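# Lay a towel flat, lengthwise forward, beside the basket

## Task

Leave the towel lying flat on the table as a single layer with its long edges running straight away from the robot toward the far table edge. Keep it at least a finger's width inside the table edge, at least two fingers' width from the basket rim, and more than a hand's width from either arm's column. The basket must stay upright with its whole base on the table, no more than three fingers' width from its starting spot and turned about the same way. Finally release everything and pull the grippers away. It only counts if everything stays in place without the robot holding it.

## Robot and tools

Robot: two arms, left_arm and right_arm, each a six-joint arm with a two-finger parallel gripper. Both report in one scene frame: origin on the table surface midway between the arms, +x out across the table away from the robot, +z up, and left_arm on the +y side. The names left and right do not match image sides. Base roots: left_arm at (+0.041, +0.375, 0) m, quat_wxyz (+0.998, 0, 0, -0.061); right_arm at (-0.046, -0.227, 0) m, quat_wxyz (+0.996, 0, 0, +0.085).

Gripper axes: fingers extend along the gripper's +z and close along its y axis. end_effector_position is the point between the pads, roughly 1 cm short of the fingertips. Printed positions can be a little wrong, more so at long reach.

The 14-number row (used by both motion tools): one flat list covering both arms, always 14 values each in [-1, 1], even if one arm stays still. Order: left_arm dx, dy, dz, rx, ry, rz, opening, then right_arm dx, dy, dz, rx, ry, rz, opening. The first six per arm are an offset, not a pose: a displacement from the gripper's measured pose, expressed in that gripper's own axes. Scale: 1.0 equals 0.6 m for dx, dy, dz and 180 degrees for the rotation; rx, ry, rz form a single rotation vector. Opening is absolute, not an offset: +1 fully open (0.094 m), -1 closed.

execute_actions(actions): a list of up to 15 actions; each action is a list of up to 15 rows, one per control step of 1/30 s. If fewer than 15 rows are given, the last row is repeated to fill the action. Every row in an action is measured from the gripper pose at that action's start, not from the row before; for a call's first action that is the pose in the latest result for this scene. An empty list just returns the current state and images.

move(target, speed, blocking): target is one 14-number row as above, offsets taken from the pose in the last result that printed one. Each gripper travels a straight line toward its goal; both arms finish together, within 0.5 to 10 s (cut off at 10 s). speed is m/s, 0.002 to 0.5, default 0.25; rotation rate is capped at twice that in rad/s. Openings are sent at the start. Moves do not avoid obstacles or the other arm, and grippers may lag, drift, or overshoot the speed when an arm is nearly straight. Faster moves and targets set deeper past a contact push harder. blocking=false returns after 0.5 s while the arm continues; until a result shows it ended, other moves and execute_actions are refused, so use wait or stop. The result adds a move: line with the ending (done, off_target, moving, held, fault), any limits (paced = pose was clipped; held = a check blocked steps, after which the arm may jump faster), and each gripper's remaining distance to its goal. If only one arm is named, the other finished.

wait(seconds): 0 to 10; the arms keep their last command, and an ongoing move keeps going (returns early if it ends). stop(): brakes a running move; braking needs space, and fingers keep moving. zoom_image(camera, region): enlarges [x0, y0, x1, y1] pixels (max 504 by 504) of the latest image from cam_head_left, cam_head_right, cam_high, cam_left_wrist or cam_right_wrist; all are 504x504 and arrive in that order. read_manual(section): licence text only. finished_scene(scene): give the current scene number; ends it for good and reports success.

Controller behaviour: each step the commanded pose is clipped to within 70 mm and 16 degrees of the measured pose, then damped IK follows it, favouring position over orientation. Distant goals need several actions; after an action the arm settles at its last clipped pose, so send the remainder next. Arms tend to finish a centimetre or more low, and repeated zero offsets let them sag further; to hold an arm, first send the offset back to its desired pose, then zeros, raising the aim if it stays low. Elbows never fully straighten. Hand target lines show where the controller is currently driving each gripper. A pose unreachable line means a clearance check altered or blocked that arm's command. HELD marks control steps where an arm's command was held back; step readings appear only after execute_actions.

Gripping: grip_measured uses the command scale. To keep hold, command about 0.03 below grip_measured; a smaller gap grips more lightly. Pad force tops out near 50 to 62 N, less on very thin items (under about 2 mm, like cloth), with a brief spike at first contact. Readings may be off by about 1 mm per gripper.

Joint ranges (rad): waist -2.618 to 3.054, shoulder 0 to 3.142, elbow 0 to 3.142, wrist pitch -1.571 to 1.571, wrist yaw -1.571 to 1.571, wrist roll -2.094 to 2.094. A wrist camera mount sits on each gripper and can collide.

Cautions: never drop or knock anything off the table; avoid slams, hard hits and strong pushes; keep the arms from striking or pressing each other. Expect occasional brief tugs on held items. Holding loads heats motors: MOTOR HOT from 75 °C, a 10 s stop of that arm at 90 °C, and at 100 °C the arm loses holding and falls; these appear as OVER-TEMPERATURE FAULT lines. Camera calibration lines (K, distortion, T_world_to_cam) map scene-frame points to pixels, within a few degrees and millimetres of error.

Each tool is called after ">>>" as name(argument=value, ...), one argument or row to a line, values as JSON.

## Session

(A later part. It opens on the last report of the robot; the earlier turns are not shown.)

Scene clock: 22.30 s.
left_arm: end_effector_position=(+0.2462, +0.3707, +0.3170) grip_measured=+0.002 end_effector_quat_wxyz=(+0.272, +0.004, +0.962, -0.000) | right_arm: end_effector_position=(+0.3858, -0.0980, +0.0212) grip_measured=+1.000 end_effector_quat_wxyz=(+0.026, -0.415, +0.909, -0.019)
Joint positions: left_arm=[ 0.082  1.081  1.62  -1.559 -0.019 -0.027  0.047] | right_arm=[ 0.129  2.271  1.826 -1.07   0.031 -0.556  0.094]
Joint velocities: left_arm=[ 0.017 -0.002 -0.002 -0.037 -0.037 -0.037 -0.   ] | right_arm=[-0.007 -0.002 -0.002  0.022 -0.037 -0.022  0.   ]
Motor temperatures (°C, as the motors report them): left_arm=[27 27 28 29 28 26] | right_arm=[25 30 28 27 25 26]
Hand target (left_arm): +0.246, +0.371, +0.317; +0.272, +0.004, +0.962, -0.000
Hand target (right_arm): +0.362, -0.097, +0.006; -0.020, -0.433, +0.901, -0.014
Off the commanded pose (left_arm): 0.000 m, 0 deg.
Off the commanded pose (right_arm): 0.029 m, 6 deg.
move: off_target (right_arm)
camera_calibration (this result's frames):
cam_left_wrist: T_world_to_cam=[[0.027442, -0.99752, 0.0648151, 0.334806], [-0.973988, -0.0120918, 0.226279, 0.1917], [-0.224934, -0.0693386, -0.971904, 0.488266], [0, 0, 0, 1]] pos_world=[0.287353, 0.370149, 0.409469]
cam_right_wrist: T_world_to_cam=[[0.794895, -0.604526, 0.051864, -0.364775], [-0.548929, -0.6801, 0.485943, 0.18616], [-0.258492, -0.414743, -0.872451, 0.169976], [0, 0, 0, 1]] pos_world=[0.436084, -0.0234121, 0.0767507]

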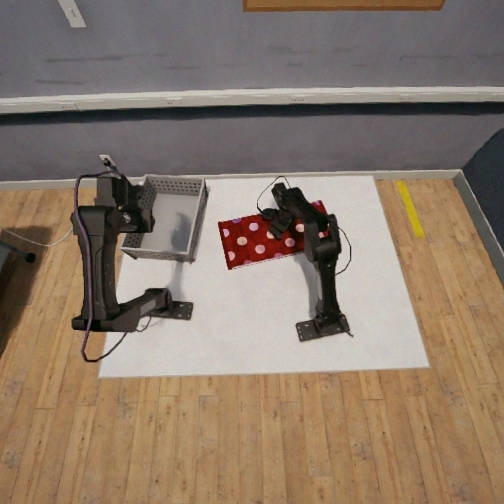

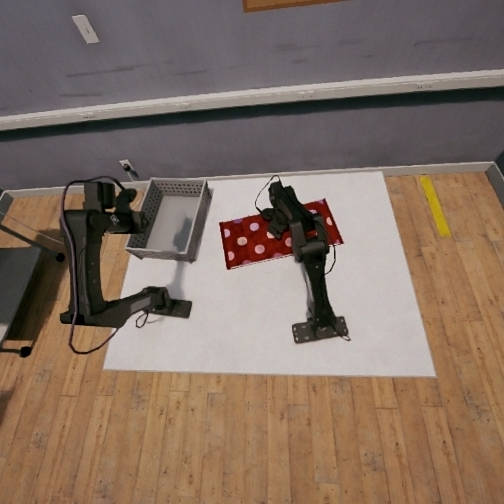

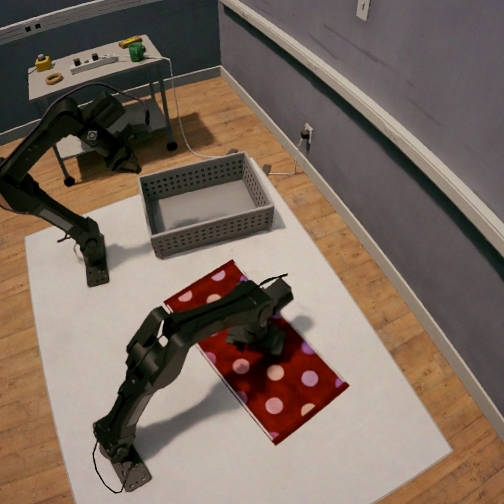

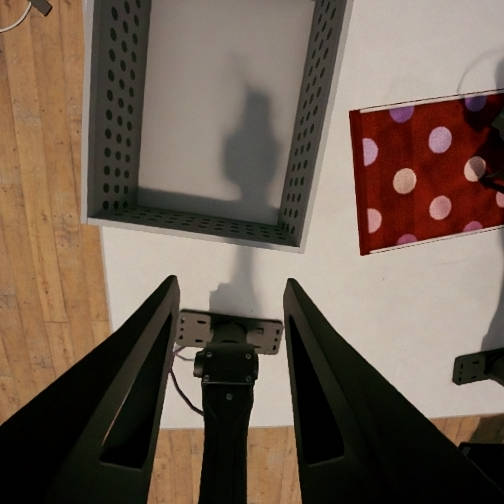

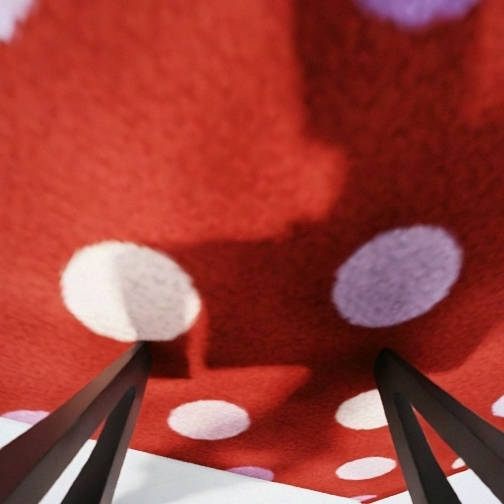

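>>> move(
  target=[0,0,0,0,0,0,0,0,0,-0.07,0,0,0,-1],
)

>>> move(
  target=[0,0,0,0,0,0,0,-0.12,0.345,-0.025,0,0,0,-1],
)

>>> move(
  target=[0,0,0,0,0,0,0,0,0,0.075,0,0,0,-1],
  speed=0.06,
)

>>> move(
  target=[0,0,0,0,0,0,0,0.16,0.06,0.025,0,0,0,-1],
  speed=0.08,
)

>>> move(
  target=[0,0,0,0,0,0,0,0.2,0.03,0.015,0,0,0,-1],
  speed=0.08,
)

Scene clock: 23.47 s.
left_arm: end_effector_position=(+0.2462, +0.3707, +0.3170) grip_measured=+0.002 end_effector_quat_wxyz=(+0.272, +0.004, +0.962, -0.000) | right_arm: end_effector_position=(+0.3794, -0.0995, +0.0522) grip_measured=-0.985 end_effector_quat_wxyz=(+0.013, -0.416, +0.909, -0.017)
Joint positions: left_arm=[ 0.082  1.081  1.62  -1.559 -0.019 -0.027  0.047] | right_arm=[ 0.13   2.25   1.916 -1.207  0.03  -0.558  0.001]
Joint velocities: left_arm=[ 0.002 -0.012  0.007 -0.022 -0.037  0.037 -0.   ] | right_arm=[ 0.007 -0.007 -0.017 -0.022 -0.037  0.007  0.   ]
Motor temperatures (°C, as the motors report them): left_arm=[27 27 29 29 28 26] | right_arm=[25 31 28 27 25 26]
Hand target (left_arm): +0.246, +0.371, +0.317; +0.272, +0.004, +0.962, -0.000
Hand target (right_arm): +0.383, -0.097, +0.063; +0.026, -0.415, +0.909, -0.019
Off the commanded pose (left_arm): 0.000 m, 0 deg.
Off the commanded pose (right_arm): 0.012 m, 1 deg.
move: off_target (right_arm)
camera_calibration (this result's frames):
cam_left_wrist: T_world_to_cam=[[0.027442, -0.99752, 0.0648151, 0.334806], [-0.973988, -0.0120918, 0.226279, 0.1917], [-0.224934, -0.0693386, -0.971904, 0.488266], [0, 0, 0, 1]] pos_world=[0.287353, 0.370149, 0.409469]
cam_right_wrist: T_world_to_cam=[[0.797383, -0.602374, 0.0363997, -0.362126], [-0.535146, -0.677935, 0.504007, 0.160635], [-0.278924, -0.421366, -0.862932, 0.201348], [0, 0, 0, 1]] pos_world=[0.430877, -0.0243943, 0.10597]

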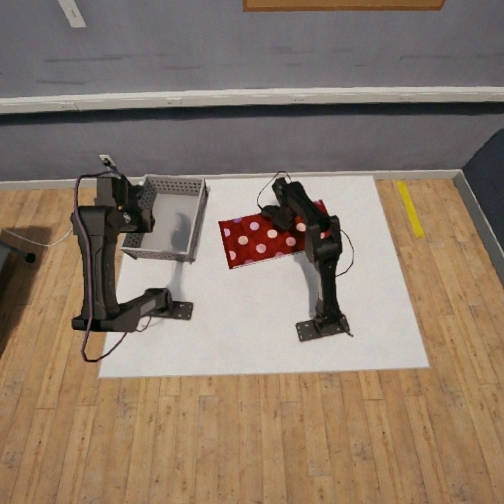

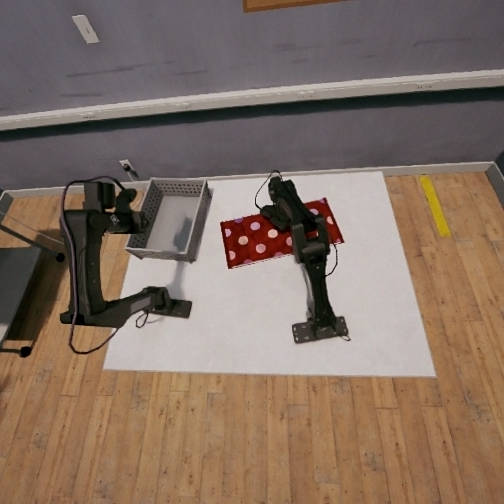

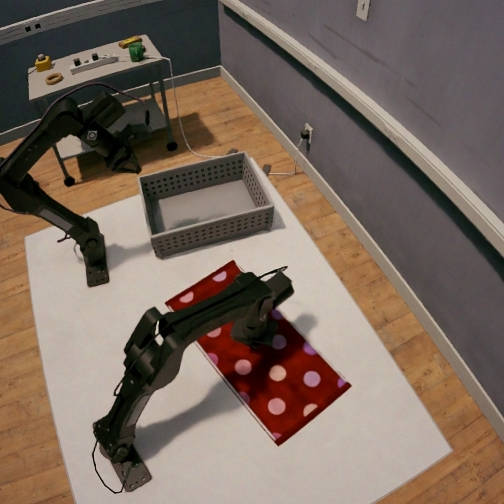

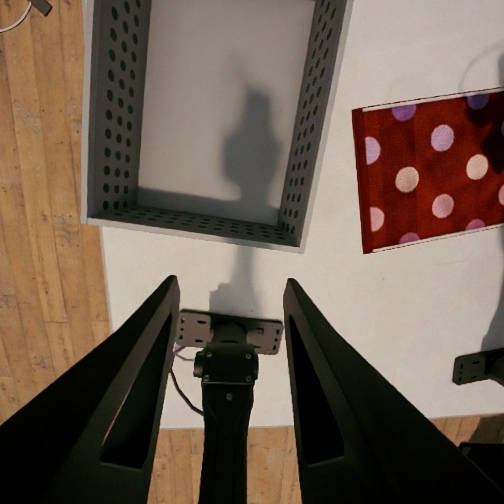

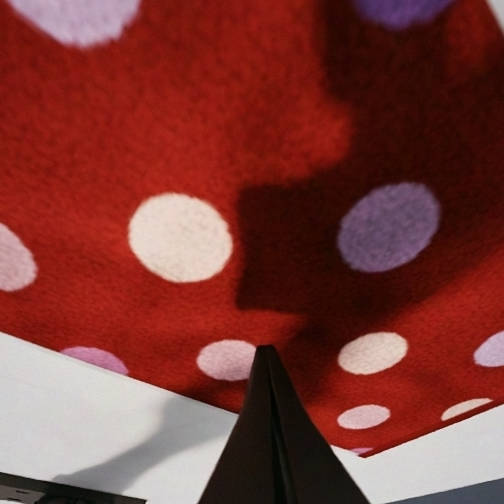

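Scene clock: 24.97 s.
left_arm: end_effector_position=(+0.2462, +0.3707, +0.3170) grip_measured=+0.002 end_effector_quat_wxyz=(+0.272, +0.004, +0.962, -0.000) | right_arm: end_effector_position=(+0.2610, +0.0922, +0.0527) grip_measured=-0.985 end_effector_quat_wxyz=(+0.002, -0.424, +0.905, -0.013)
Joint positions: left_arm=[ 0.082  1.081  1.62  -1.559 -0.019 -0.027  0.047] | right_arm=[ 0.642  2.285  1.977 -1.269  0.025 -0.064  0.001]
Joint velocities: left_arm=[-0.007 -0.007 -0.012 -0.037 -0.007 -0.007  0.   ] | right_arm=[-0.007 -0.012  0.012 -0.081  0.007  0.007  0.001]
Motor temperatures (°C, as the motors report them): left_arm=[27 27 29 29 28 26] | right_arm=[25 31 28 27 25 26]
Hand target (left_arm): +0.246, +0.371, +0.317; +0.272, +0.004, +0.962, -0.000
Hand target (right_arm): +0.267, +0.093, +0.058; +0.010, -0.416, +0.909, -0.010
Off the commanded pose (left_arm): 0.000 m, 0 deg.
Off the commanded pose (right_arm): 0.011 m, 2 deg.
move: off_target (right_arm)
camera_calibration (this result's frames):
cam_left_wrist: T_world_to_cam=[[0.027442, -0.99752, 0.0648151, 0.334806], [-0.973988, -0.0120918, 0.226279, 0.1917], [-0.224934, -0.0693386, -0.971904, 0.488266], [0, 0, 0, 1]] pos_world=[0.287353, 0.370149, 0.409469]
cam_right_wrist: T_world_to_cam=[[0.808406, -0.588329, 0.0186825, -0.155545], [-0.511167, -0.685935, 0.517882, 0.220716], [-0.29187, -0.428209, -0.855248, 0.253073], [0, 0, 0, 1]] pos_world=[0.312431, 0.168253, 0.105042]

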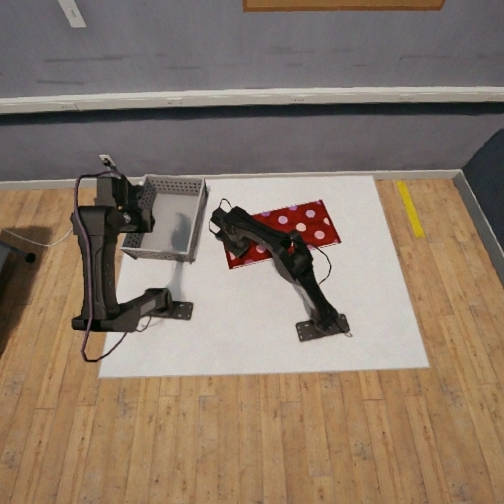

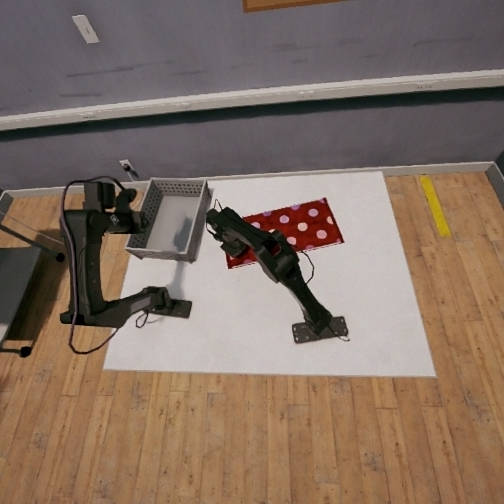

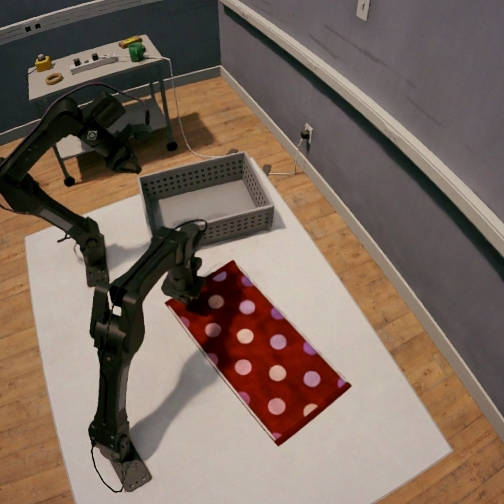

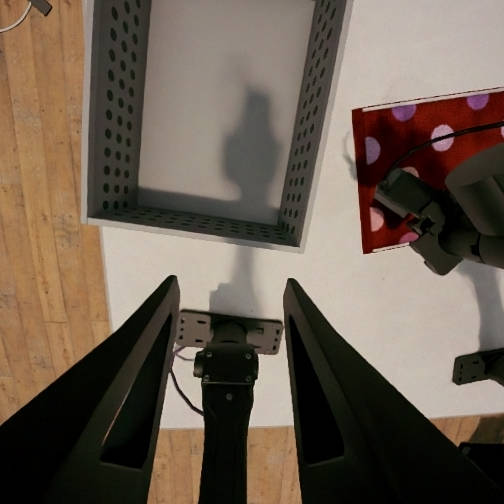

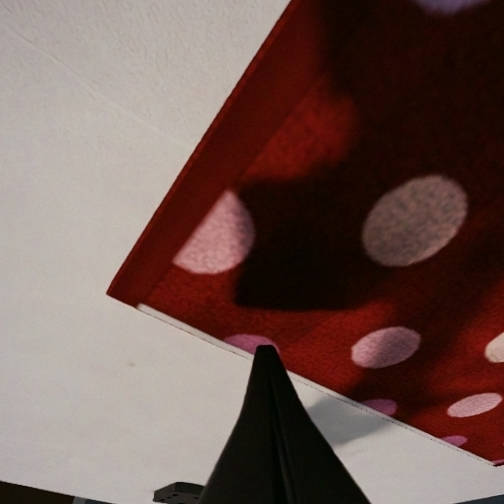

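Scene clock: 25.97 s.
left_arm: end_effector_position=(+0.2462, +0.3707, +0.3170) grip_measured=+0.002 end_effector_quat_wxyz=(+0.272, +0.004, +0.962, -0.000) | right_arm: end_effector_position=(+0.2572, +0.0882, +0.0191) grip_measured=-0.985 end_effector_quat_wxyz=(-0.007, -0.424, +0.905, -0.016)
Joint positions: left_arm=[ 0.082  1.081  1.62  -1.559 -0.019 -0.027  0.047] | right_arm=[ 0.642  2.3    1.868 -1.163  0.025 -0.064  0.001]
Joint velocities: left_arm=[ 0.027  0.007 -0.017 -0.051 -0.051 -0.139 -0.001] | right_arm=[-0.002  0.002 -0.002 -0.022 -0.007  0.022  0.001]
Motor temperatures (°C, as the motors report them): left_arm=[27 27 29 29 28 26] | right_arm=[25 31 28 27 25 26]
Hand target (left_arm): +0.246, +0.371, +0.317; +0.272, +0.004, +0.962, -0.000
Hand target (right_arm): +0.261, +0.090, +0.008; +0.001, -0.424, +0.905, -0.013
Off the commanded pose (left_arm): 0.000 m, 0 deg.
Off the commanded pose (right_arm): 0.013 m, 1 deg.
move: off_target (right_arm)
camera_calibration (this result's frames):
cam_left_wrist: T_world_to_cam=[[0.027442, -0.99752, 0.0648151, 0.334806], [-0.973988, -0.0120918, 0.226279, 0.1917], [-0.224934, -0.0693386, -0.971904, 0.488266], [0, 0, 0, 1]] pos_world=[0.287353, 0.370149, 0.409469]
cam_right_wrist: T_world_to_cam=[[0.808622, -0.5881, 0.0163702, -0.154244], [-0.504688, -0.679095, 0.533029, 0.230895], [-0.302358, -0.439281, -0.845939, 0.225048], [0, 0, 0, 1]] pos_world=[0.3093, 0.164948, 0.0698285]

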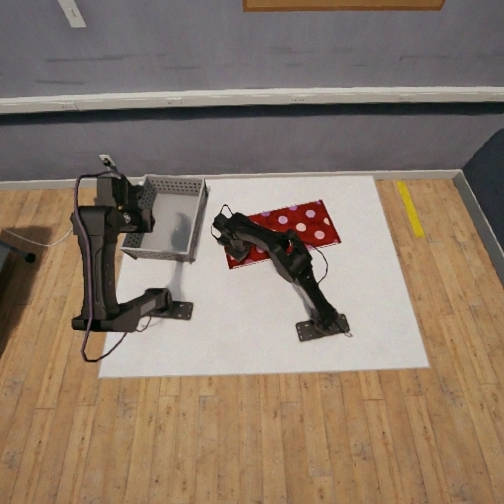

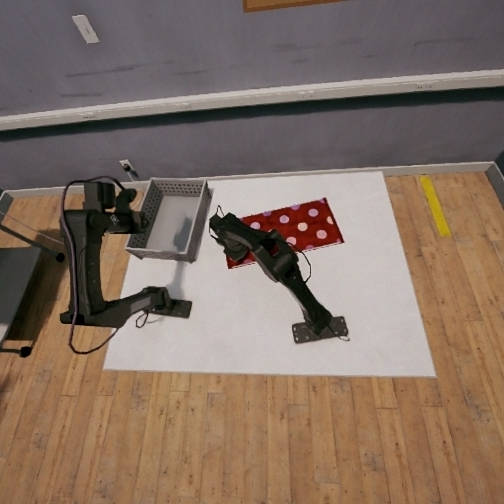

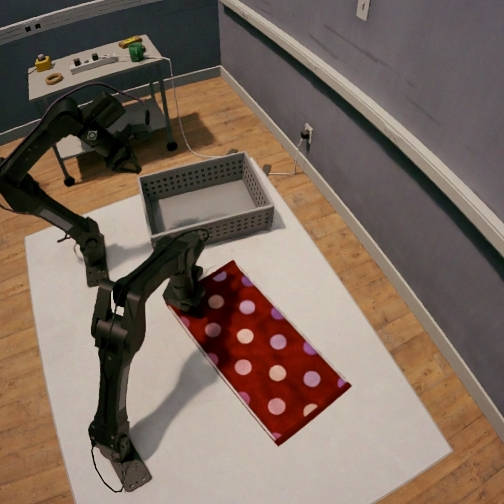

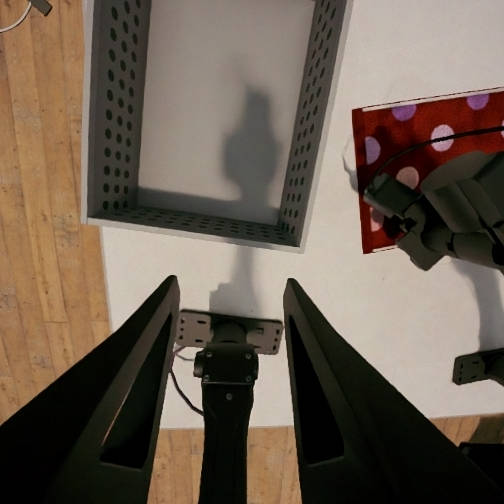

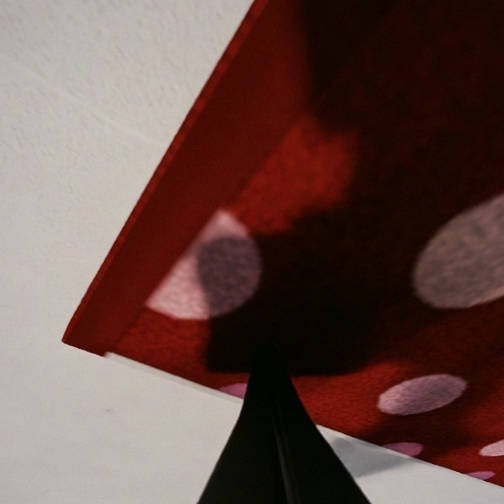

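Scene clock: 27.53 s.
left_arm: end_effector_position=(+0.2462, +0.3707, +0.3170) grip_measured=+0.002 end_effector_quat_wxyz=(+0.272, +0.004, +0.962, -0.000) | right_arm: end_effector_position=(+0.1882, +0.0474, +0.0179) grip_measured=-0.985 end_effector_quat_wxyz=(+0.028, -0.421, +0.907, -0.009)
Joint positions: left_arm=[ 0.082  1.081  1.62  -1.559 -0.019 -0.027  0.047] | right_arm=[ 0.71   1.951  1.313 -0.891  0.04   0.012  0.001]
Joint velocities: left_arm=[-0.017  0.002  0.002 -0.007  0.007  0.007 -0.001] | right_arm=[-0.022  0.012 -0.007  0.022 -0.037  0.051  0.   ]
Motor temperatures (°C, as the motors report them): left_arm=[27 27 29 29 28 26] | right_arm=[25 31 28 27 25 26]
Hand target (left_arm): +0.246, +0.371, +0.317; +0.272, +0.004, +0.962, -0.000
Hand target (right_arm): +0.168, +0.037, +0.008; -0.007, -0.424, +0.906, -0.016
Off the commanded pose (left_arm): 0.000 m, 0 deg.
Off the commanded pose (right_arm): 0.026 m, 4 deg.
move: off_target (right_arm)
camera_calibration (this result's frames):
cam_left_wrist: T_world_to_cam=[[0.027442, -0.99752, 0.0648151, 0.334806], [-0.973988, -0.0120918, 0.226279, 0.1917], [-0.224934, -0.0693386, -0.971904, 0.488266], [0, 0, 0, 1]] pos_world=[0.287353, 0.370149, 0.409469]
cam_right_wrist: T_world_to_cam=[[0.803209, -0.594543, 0.0370702, -0.121464], [-0.537483, -0.696481, 0.475423, 0.177045], [-0.25684, -0.401789, -0.878976, 0.175541], [0, 0, 0, 1]] pos_world=[0.237806, 0.121623, 0.0746281]

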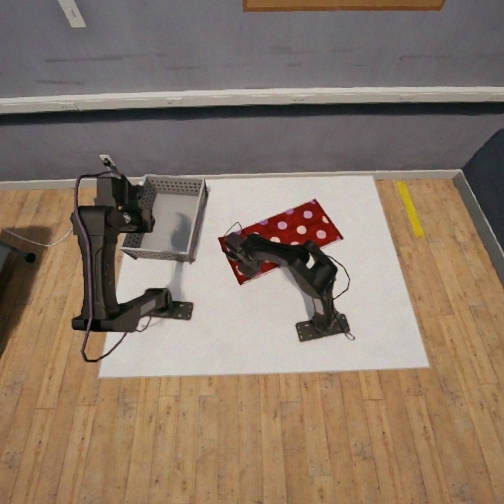

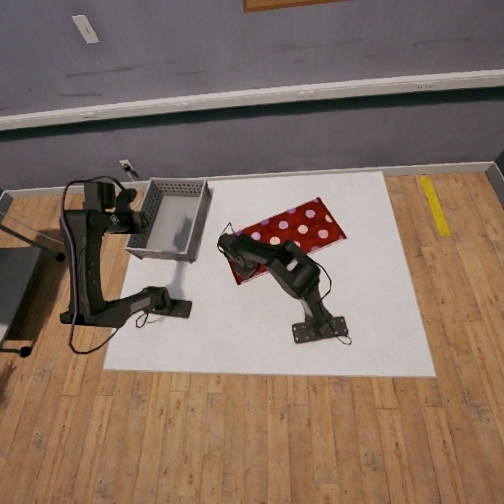

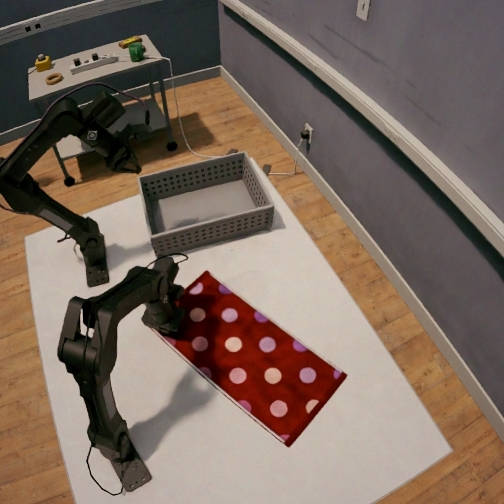

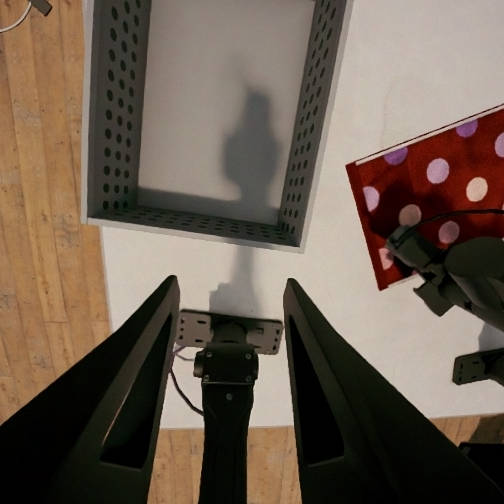

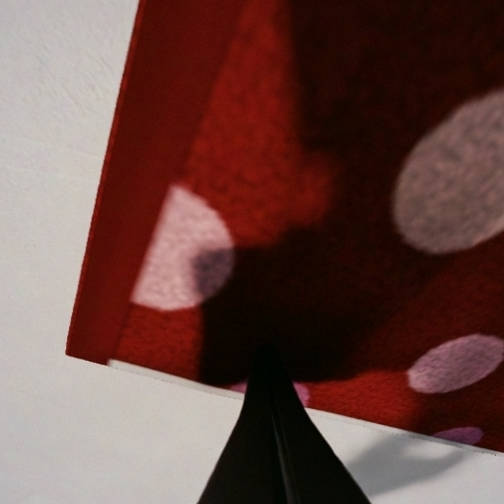

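Scene clock: 29.37 s.
left_arm: end_effector_position=(+0.2462, +0.3707, +0.3170) grip_measured=+0.002 end_effector_quat_wxyz=(+0.272, +0.004, +0.962, -0.000) | right_arm: end_effector_position=(+0.1205, -0.0113, +0.0172) grip_measured=-0.985 end_effector_quat_wxyz=(+0.073, -0.416, +0.906, +0.009)
Joint positions: left_arm=[ 0.082  1.081  1.62  -1.559 -0.019 -0.027  0.047] | right_arm=[ 0.775  1.558  0.824 -0.7    0.056  0.081  0.001]
Joint velocities: left_arm=[-0.007  0.012 -0.027  0.037 -0.037 -0.051  0.   ] | right_arm=[ 0.007  0.037 -0.012 -0.037  0.037 -0.007  0.   ]
Motor temperatures (°C, as the motors report them): left_arm=[27 27 29 30 28 26] | right_arm=[25 31 28 27 25 26]
Hand target (left_arm): +0.246, +0.371, +0.317; +0.272, +0.004, +0.962, -0.000
Hand target (right_arm): +0.098, -0.032, +0.006; +0.027, -0.420, +0.907, -0.009
Off the commanded pose (left_arm): 0.000 m, 0 deg.
Off the commanded pose (right_arm): 0.034 m, 6 deg.
move: off_target (right_arm)
camera_calibration (this result's frames):
cam_left_wrist: T_world_to_cam=[[0.027442, -0.99752, 0.0648151, 0.334806], [-0.973988, -0.0120918, 0.226279, 0.1917], [-0.224934, -0.0693386, -0.971904, 0.488266], [0, 0, 0, 1]] pos_world=[0.287353, 0.370149, 0.409469]
cam_right_wrist: T_world_to_cam=[[0.796691, -0.602487, 0.0478828, -0.101445], [-0.570993, -0.724336, 0.386399, 0.105378], [-0.198117, -0.335181, -0.921088, 0.128357], [0, 0, 0, 1]] pos_world=[0.166421, 0.0582325, 0.0823675]

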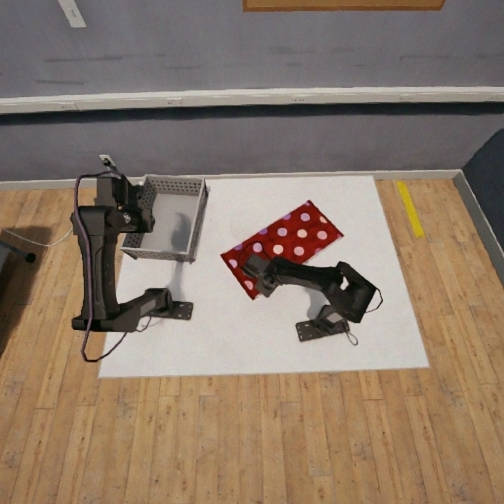

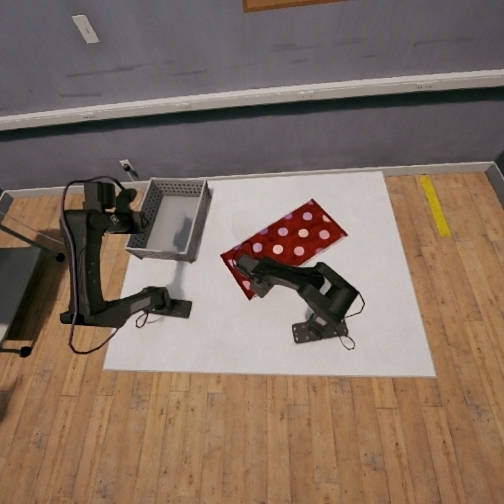

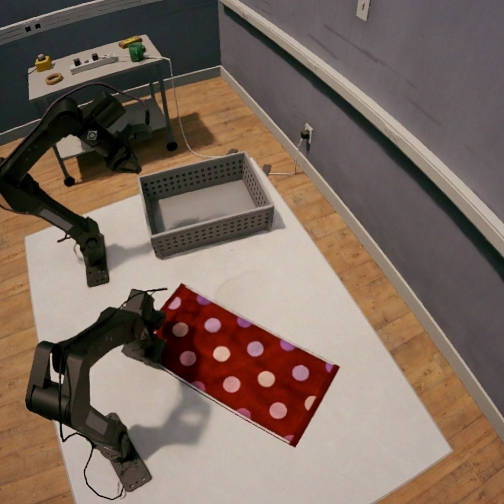

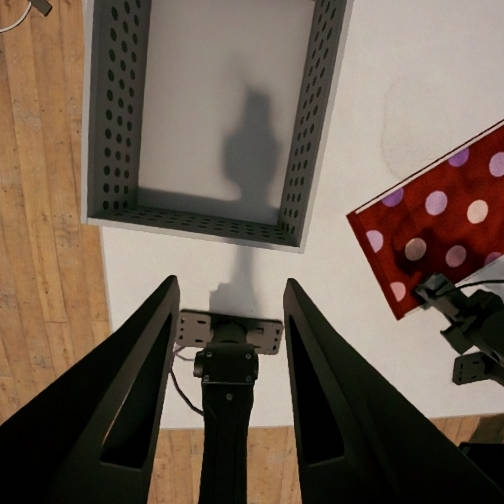

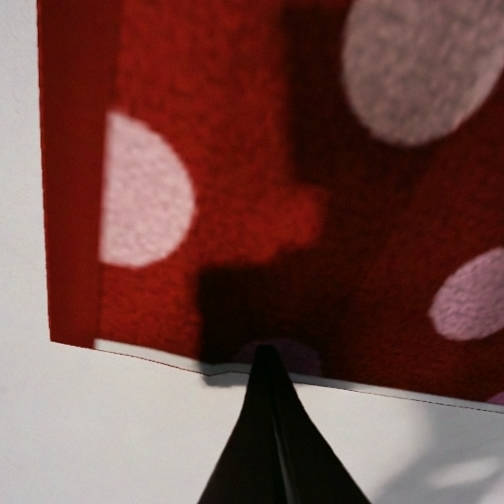

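>>> move(
  target=[0,0,0,0,0,0,0,0,0,-0.08,0,0,0,-1],
)

>>> move(
  target=[0,0,0,0,0,0,0,-0.048,-0.683,0.008,0.065,-0.177,0.183,-1],
)

>>> move(
  target=[0,0,0,0,0,0,0,0.05,0,0.07,0,0,0,-1],
  speed=0.06,
)

Scene clock: 30.60 s.
left_arm: end_effector_position=(+0.2462, +0.3707, +0.3170) grip_measured=+0.002 end_effector_quat_wxyz=(+0.272, +0.004, +0.962, -0.000) | right_arm: end_effector_position=(+0.1133, -0.0218, +0.0557) grip_measured=-0.985 end_effector_quat_wxyz=(+0.060, -0.415, +0.908, +0.001)
Joint positions: left_arm=[ 0.082  1.081  1.62  -1.559 -0.019 -0.027  0.047] | right_arm=[ 0.775  1.472  0.914 -0.907  0.058  0.086  0.001]
Joint velocities: left_arm=[-0.007  0.002 -0.007 -0.007 -0.022  0.022 -0.   ] | right_arm=[ 0.007 -0.012 -0.002  0.022  0.022  0.007 -0.001]
Motor temperatures (°C, as the motors report them): left_arm=[27 27 29 30 28 26] | right_arm=[25 31 28 27 25 26]
Hand target (left_arm): +0.246, +0.371, +0.317; +0.272, +0.004, +0.962, -0.000
Hand target (right_arm): +0.114, -0.014, +0.065; +0.073, -0.416, +0.906, +0.009
Off the commanded pose (left_arm): 0.000 m, 0 deg.
Off the commanded pose (right_arm): 0.011 m, 2 deg.
move: off_target (right_arm)
camera_calibration (this result's frames):
cam_left_wrist: T_world_to_cam=[[0.027442, -0.99752, 0.0648151, 0.334806], [-0.973988, -0.0120918, 0.226279, 0.1917], [-0.224934, -0.0693386, -0.971904, 0.488266], [0, 0, 0, 1]] pos_world=[0.287353, 0.370149, 0.409469]
cam_right_wrist: T_world_to_cam=[[0.794419, -0.605314, 0.0499333, -0.103833], [-0.567843, -0.711031, 0.414716, 0.0771196], [-0.215529, -0.357812, -0.90858, 0.159578], [0, 0, 0, 1]] pos_world=[0.160672, 0.049082, 0.118192]

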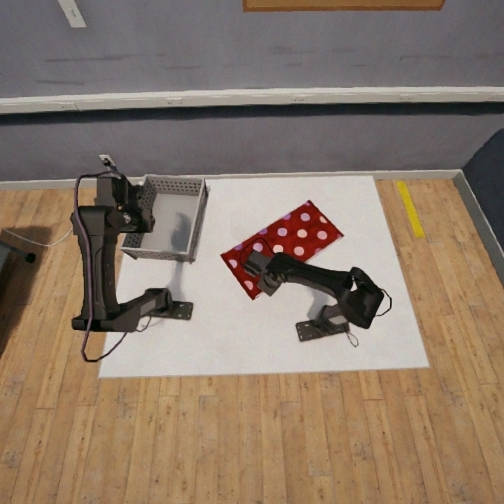

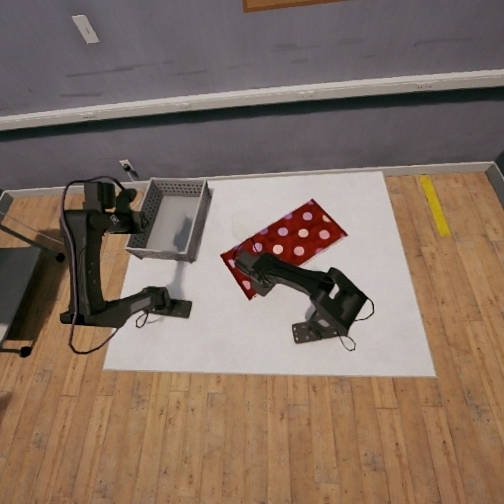

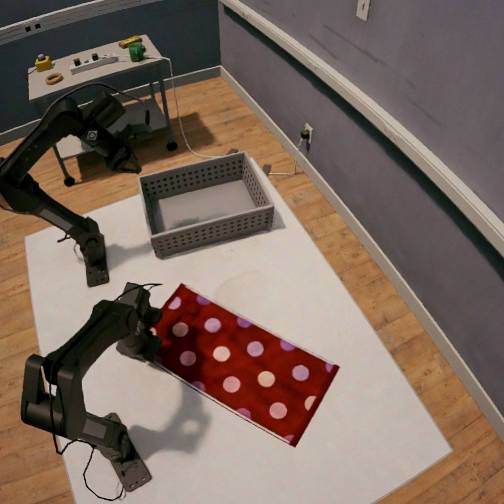

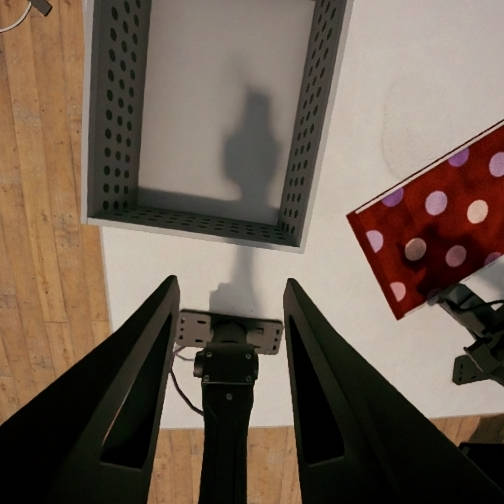

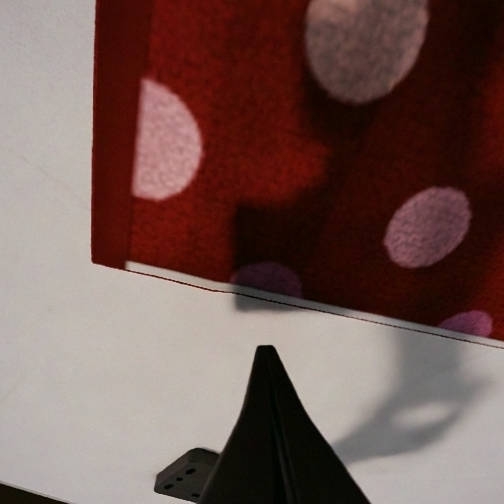

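Scene clock: 32.77 s.
left_arm: end_effector_position=(+0.2462, +0.3707, +0.3170) grip_measured=+0.002 end_effector_quat_wxyz=(+0.272, +0.004, +0.962, -0.000) | right_arm: end_effector_position=(+0.4314, -0.2753, +0.0696) grip_measured=-0.985 end_effector_quat_wxyz=(+0.328, -0.128, +0.936, +0.024)
Joint positions: left_arm=[ 0.082  1.081  1.62  -1.559 -0.019 -0.027  0.047] | right_arm=[-0.364  1.896  1.237 -0.283 -0.246 -0.386  0.001]
Joint velocities: left_arm=[-0.017  0.007 -0.012 -0.022 -0.007  0.051  0.   ] | right_arm=[-0.012  0.012 -0.027  0.066 -0.081 -0.037 -0.   ]
Motor temperatures (°C, as the motors report them): left_arm=[27 27 29 30 28 26] | right_arm=[25 31 28 27 25 26]
Hand target (left_arm): +0.246, +0.371, +0.317; +0.272, +0.004, +0.962, -0.000
Hand target (right_arm): +0.443, -0.276, +0.083; +0.349, -0.127, +0.928, +0.026
Off the commanded pose (left_arm): 0.000 m, 0 deg.
Off the commanded pose (right_arm): 0.012 m, 3 deg.
move: off_target (right_arm)
camera_calibration (this result's frames):
cam_left_wrist: T_world_to_cam=[[0.027442, -0.99752, 0.0648151, 0.334806], [-0.973988, -0.0120918, 0.226279, 0.1917], [-0.224934, -0.0693386, -0.971904, 0.488266], [0, 0, 0, 1]] pos_world=[0.287353, 0.370149, 0.409469]
cam_right_wrist: T_world_to_cam=[[0.307754, -0.948488, 0.0752189, -0.396908], [-0.940185, -0.315291, -0.129013, 0.379154], [0.146083, -0.0310154, -0.988786, 0.0895946], [0, 0, 0, 1]] pos_world=[0.465537, -0.25414, 0.167361]

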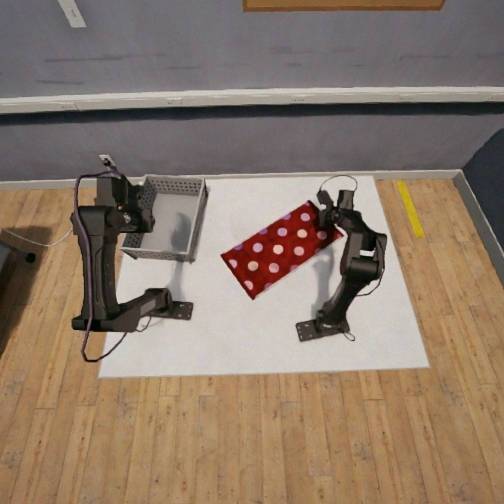

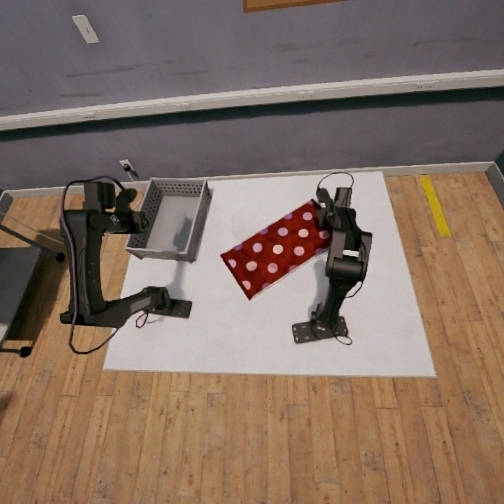

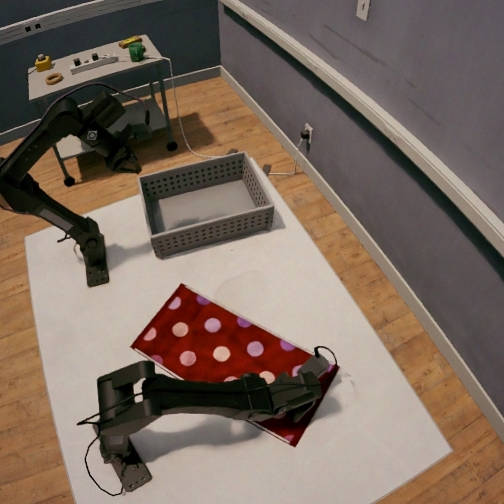

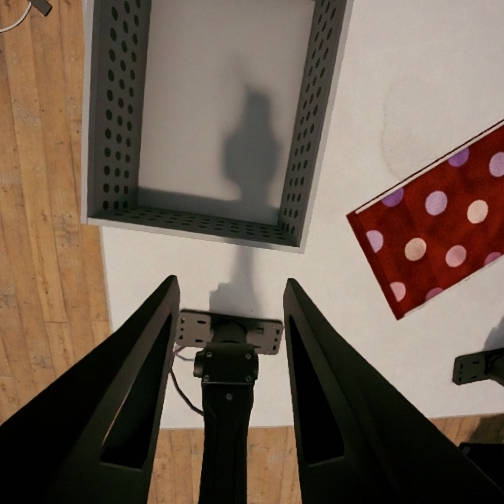

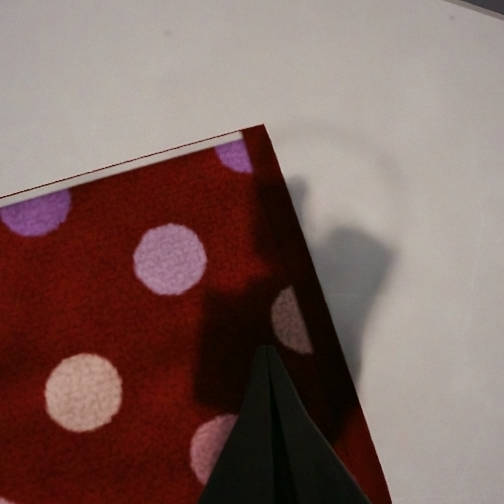

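Scene clock: 34.03 s.
left_arm: end_effector_position=(+0.2462, +0.3707, +0.3170) grip_measured=+0.002 end_effector_quat_wxyz=(+0.272, +0.004, +0.962, -0.000) | right_arm: end_effector_position=(+0.4366, -0.2764, +0.0267) grip_measured=-0.985 end_effector_quat_wxyz=(+0.332, -0.129, +0.934, +0.022)
Joint positions: left_arm=[ 0.082  1.081  1.62  -1.559 -0.019 -0.027  0.047] | right_arm=[-0.364  1.988  1.169 -0.112 -0.245 -0.386  0.001]
Joint velocities: left_arm=[-0.002  0.007 -0.007 -0.022  0.037  0.022 -0.001] | right_arm=[0.002 0.027 0.007 0.066 0.022 0.022 0.002]
Motor temperatures (°C, as the motors report them): left_arm=[27 27 29 30 28 26] | right_arm=[25 31 28 27 25 26]
Hand target (left_arm): +0.246, +0.371, +0.317; +0.272, +0.004, +0.962, -0.000
Hand target (right_arm): +0.433, -0.277, +0.018; +0.327, -0.128, +0.936, +0.024
Off the commanded pose (left_arm): 0.000 m, 0 deg.
Off the commanded pose (right_arm): 0.009 m, 1 deg.
move: done
camera_calibration (this result's frames):
cam_left_wrist: T_world_to_cam=[[0.027442, -0.99752, 0.0648151, 0.334806], [-0.973988, -0.0120918, 0.226279, 0.1917], [-0.224934, -0.0693386, -0.971904, 0.488266], [0, 0, 0, 1]] pos_world=[0.287353, 0.370149, 0.409469]
cam_right_wrist: T_world_to_cam=[[0.306546, -0.948425, 0.0807374, -0.395957], [-0.938996, -0.315211, -0.137585, 0.377839], [0.155938, -0.033636, -0.987194, 0.0413366], [0, 0, 0, 1]] pos_world=[0.469723, -0.255046, 0.124761]

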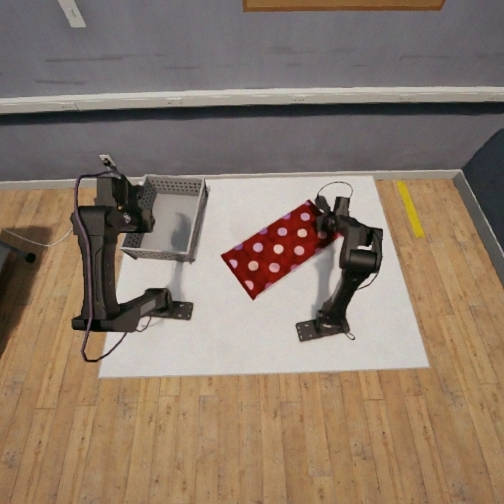

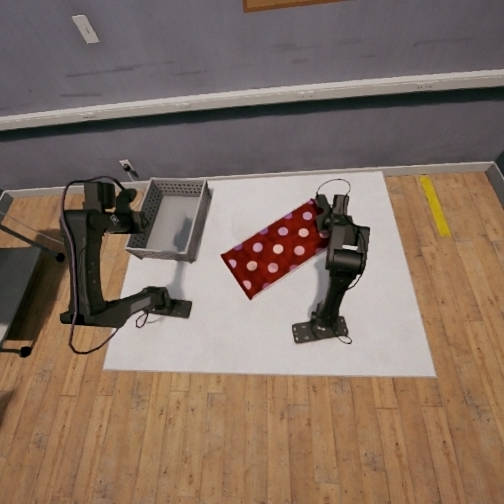

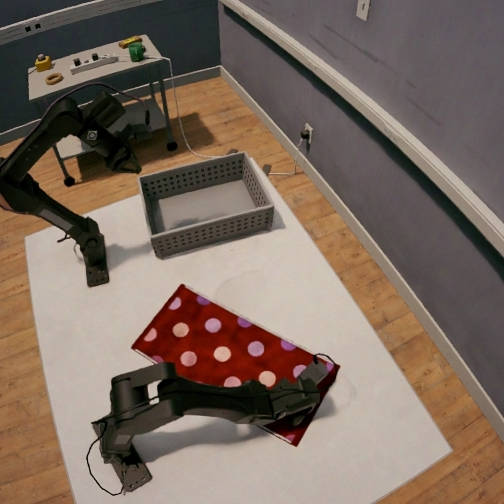

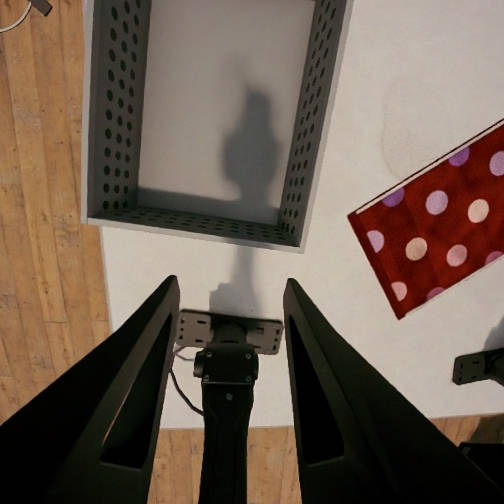

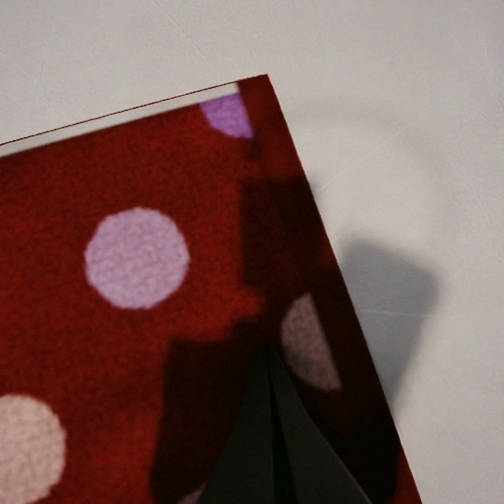

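>>> move(
  target=[0,0,0,0,0,0,0,-0.156,0.184,0.158,0,0,0,-1],
  speed=0.08,
)

Scene clock: 36.57 s.
left_arm: end_effector_position=(+0.2462, +0.3707, +0.3170) grip_measured=+0.002 end_effector_quat_wxyz=(+0.272, +0.004, +0.962, -0.000) | right_arm: end_effector_position=(+0.5489, -0.1495, +0.0285) grip_measured=-0.985 end_effector_quat_wxyz=(+0.371, -0.119, +0.921, +0.011)
Joint positions: left_arm=[ 0.082  1.081  1.62  -1.559 -0.019 -0.027  0.047] | right_arm=[-0.051  2.316  1.652 -0.147 -0.027 -0.127  0.001]
Joint velocities: left_arm=[-0.002  0.007 -0.017  0.037 -0.022 -0.022 -0.001] | right_arm=[-0.002 -0.002 -0.007 -0.007 -0.007  0.007  0.   ]
Motor temperatures (°C, as the motors report them): left_arm=[27 27 29 30 28 26] | right_arm=[25 31 28 28 25 26]
Hand target (left_arm): +0.246, +0.371, +0.317; +0.272, +0.004, +0.962, -0.000
Hand target (right_arm): +0.536, -0.136, +0.005; +0.333, -0.127, +0.934, +0.026
Off the commanded pose (left_arm): 0.000 m, 0 deg.
Off the commanded pose (right_arm): 0.028 m, 5 deg.
move: off_target (right_arm)
camera_calibration (this result's frames):
cam_left_wrist: T_world_to_cam=[[0.027442, -0.99752, 0.0648151, 0.334806], [-0.973988, -0.0120918, 0.226279, 0.1917], [-0.224934, -0.0693386, -0.971904, 0.488266], [0, 0, 0, 1]] pos_world=[0.287353, 0.370149, 0.409469]
cam_right_wrist: T_world_to_cam=[[0.276286, -0.954949, 0.108347, -0.295359], [-0.93155, -0.29382, -0.214209, 0.524852], [0.236393, -0.0417474, -0.97076, -0.0159166], [0, 0, 0, 1]] pos_world=[0.574292, -0.128506, 0.128978]

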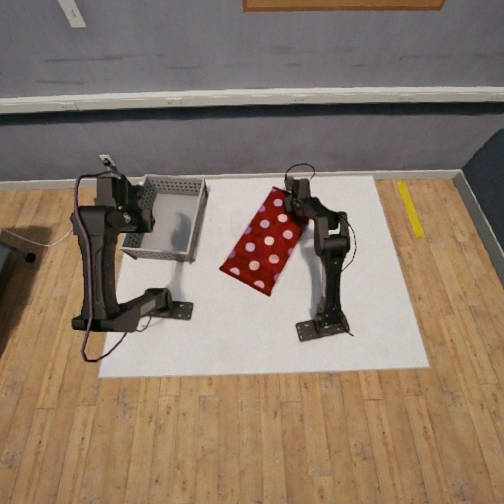

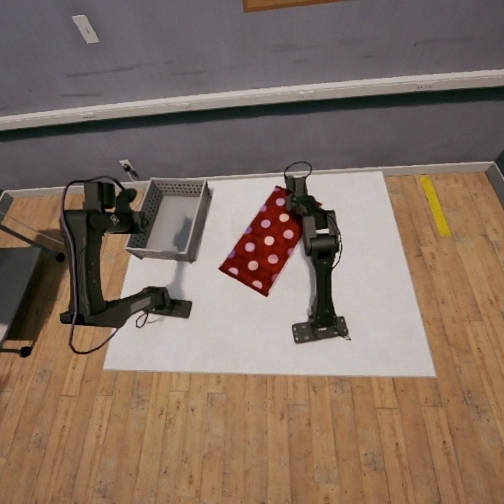

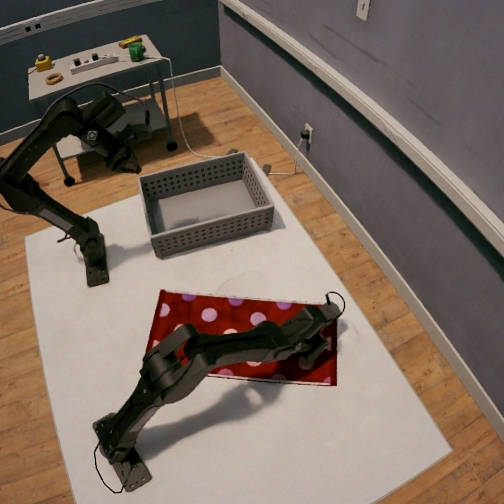

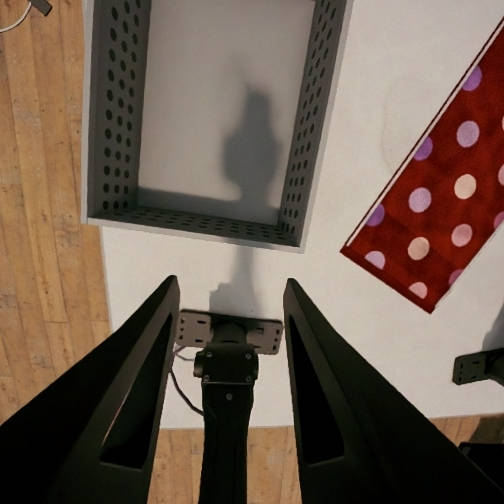

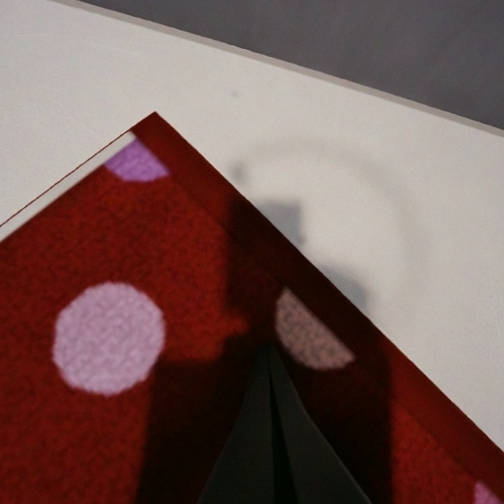

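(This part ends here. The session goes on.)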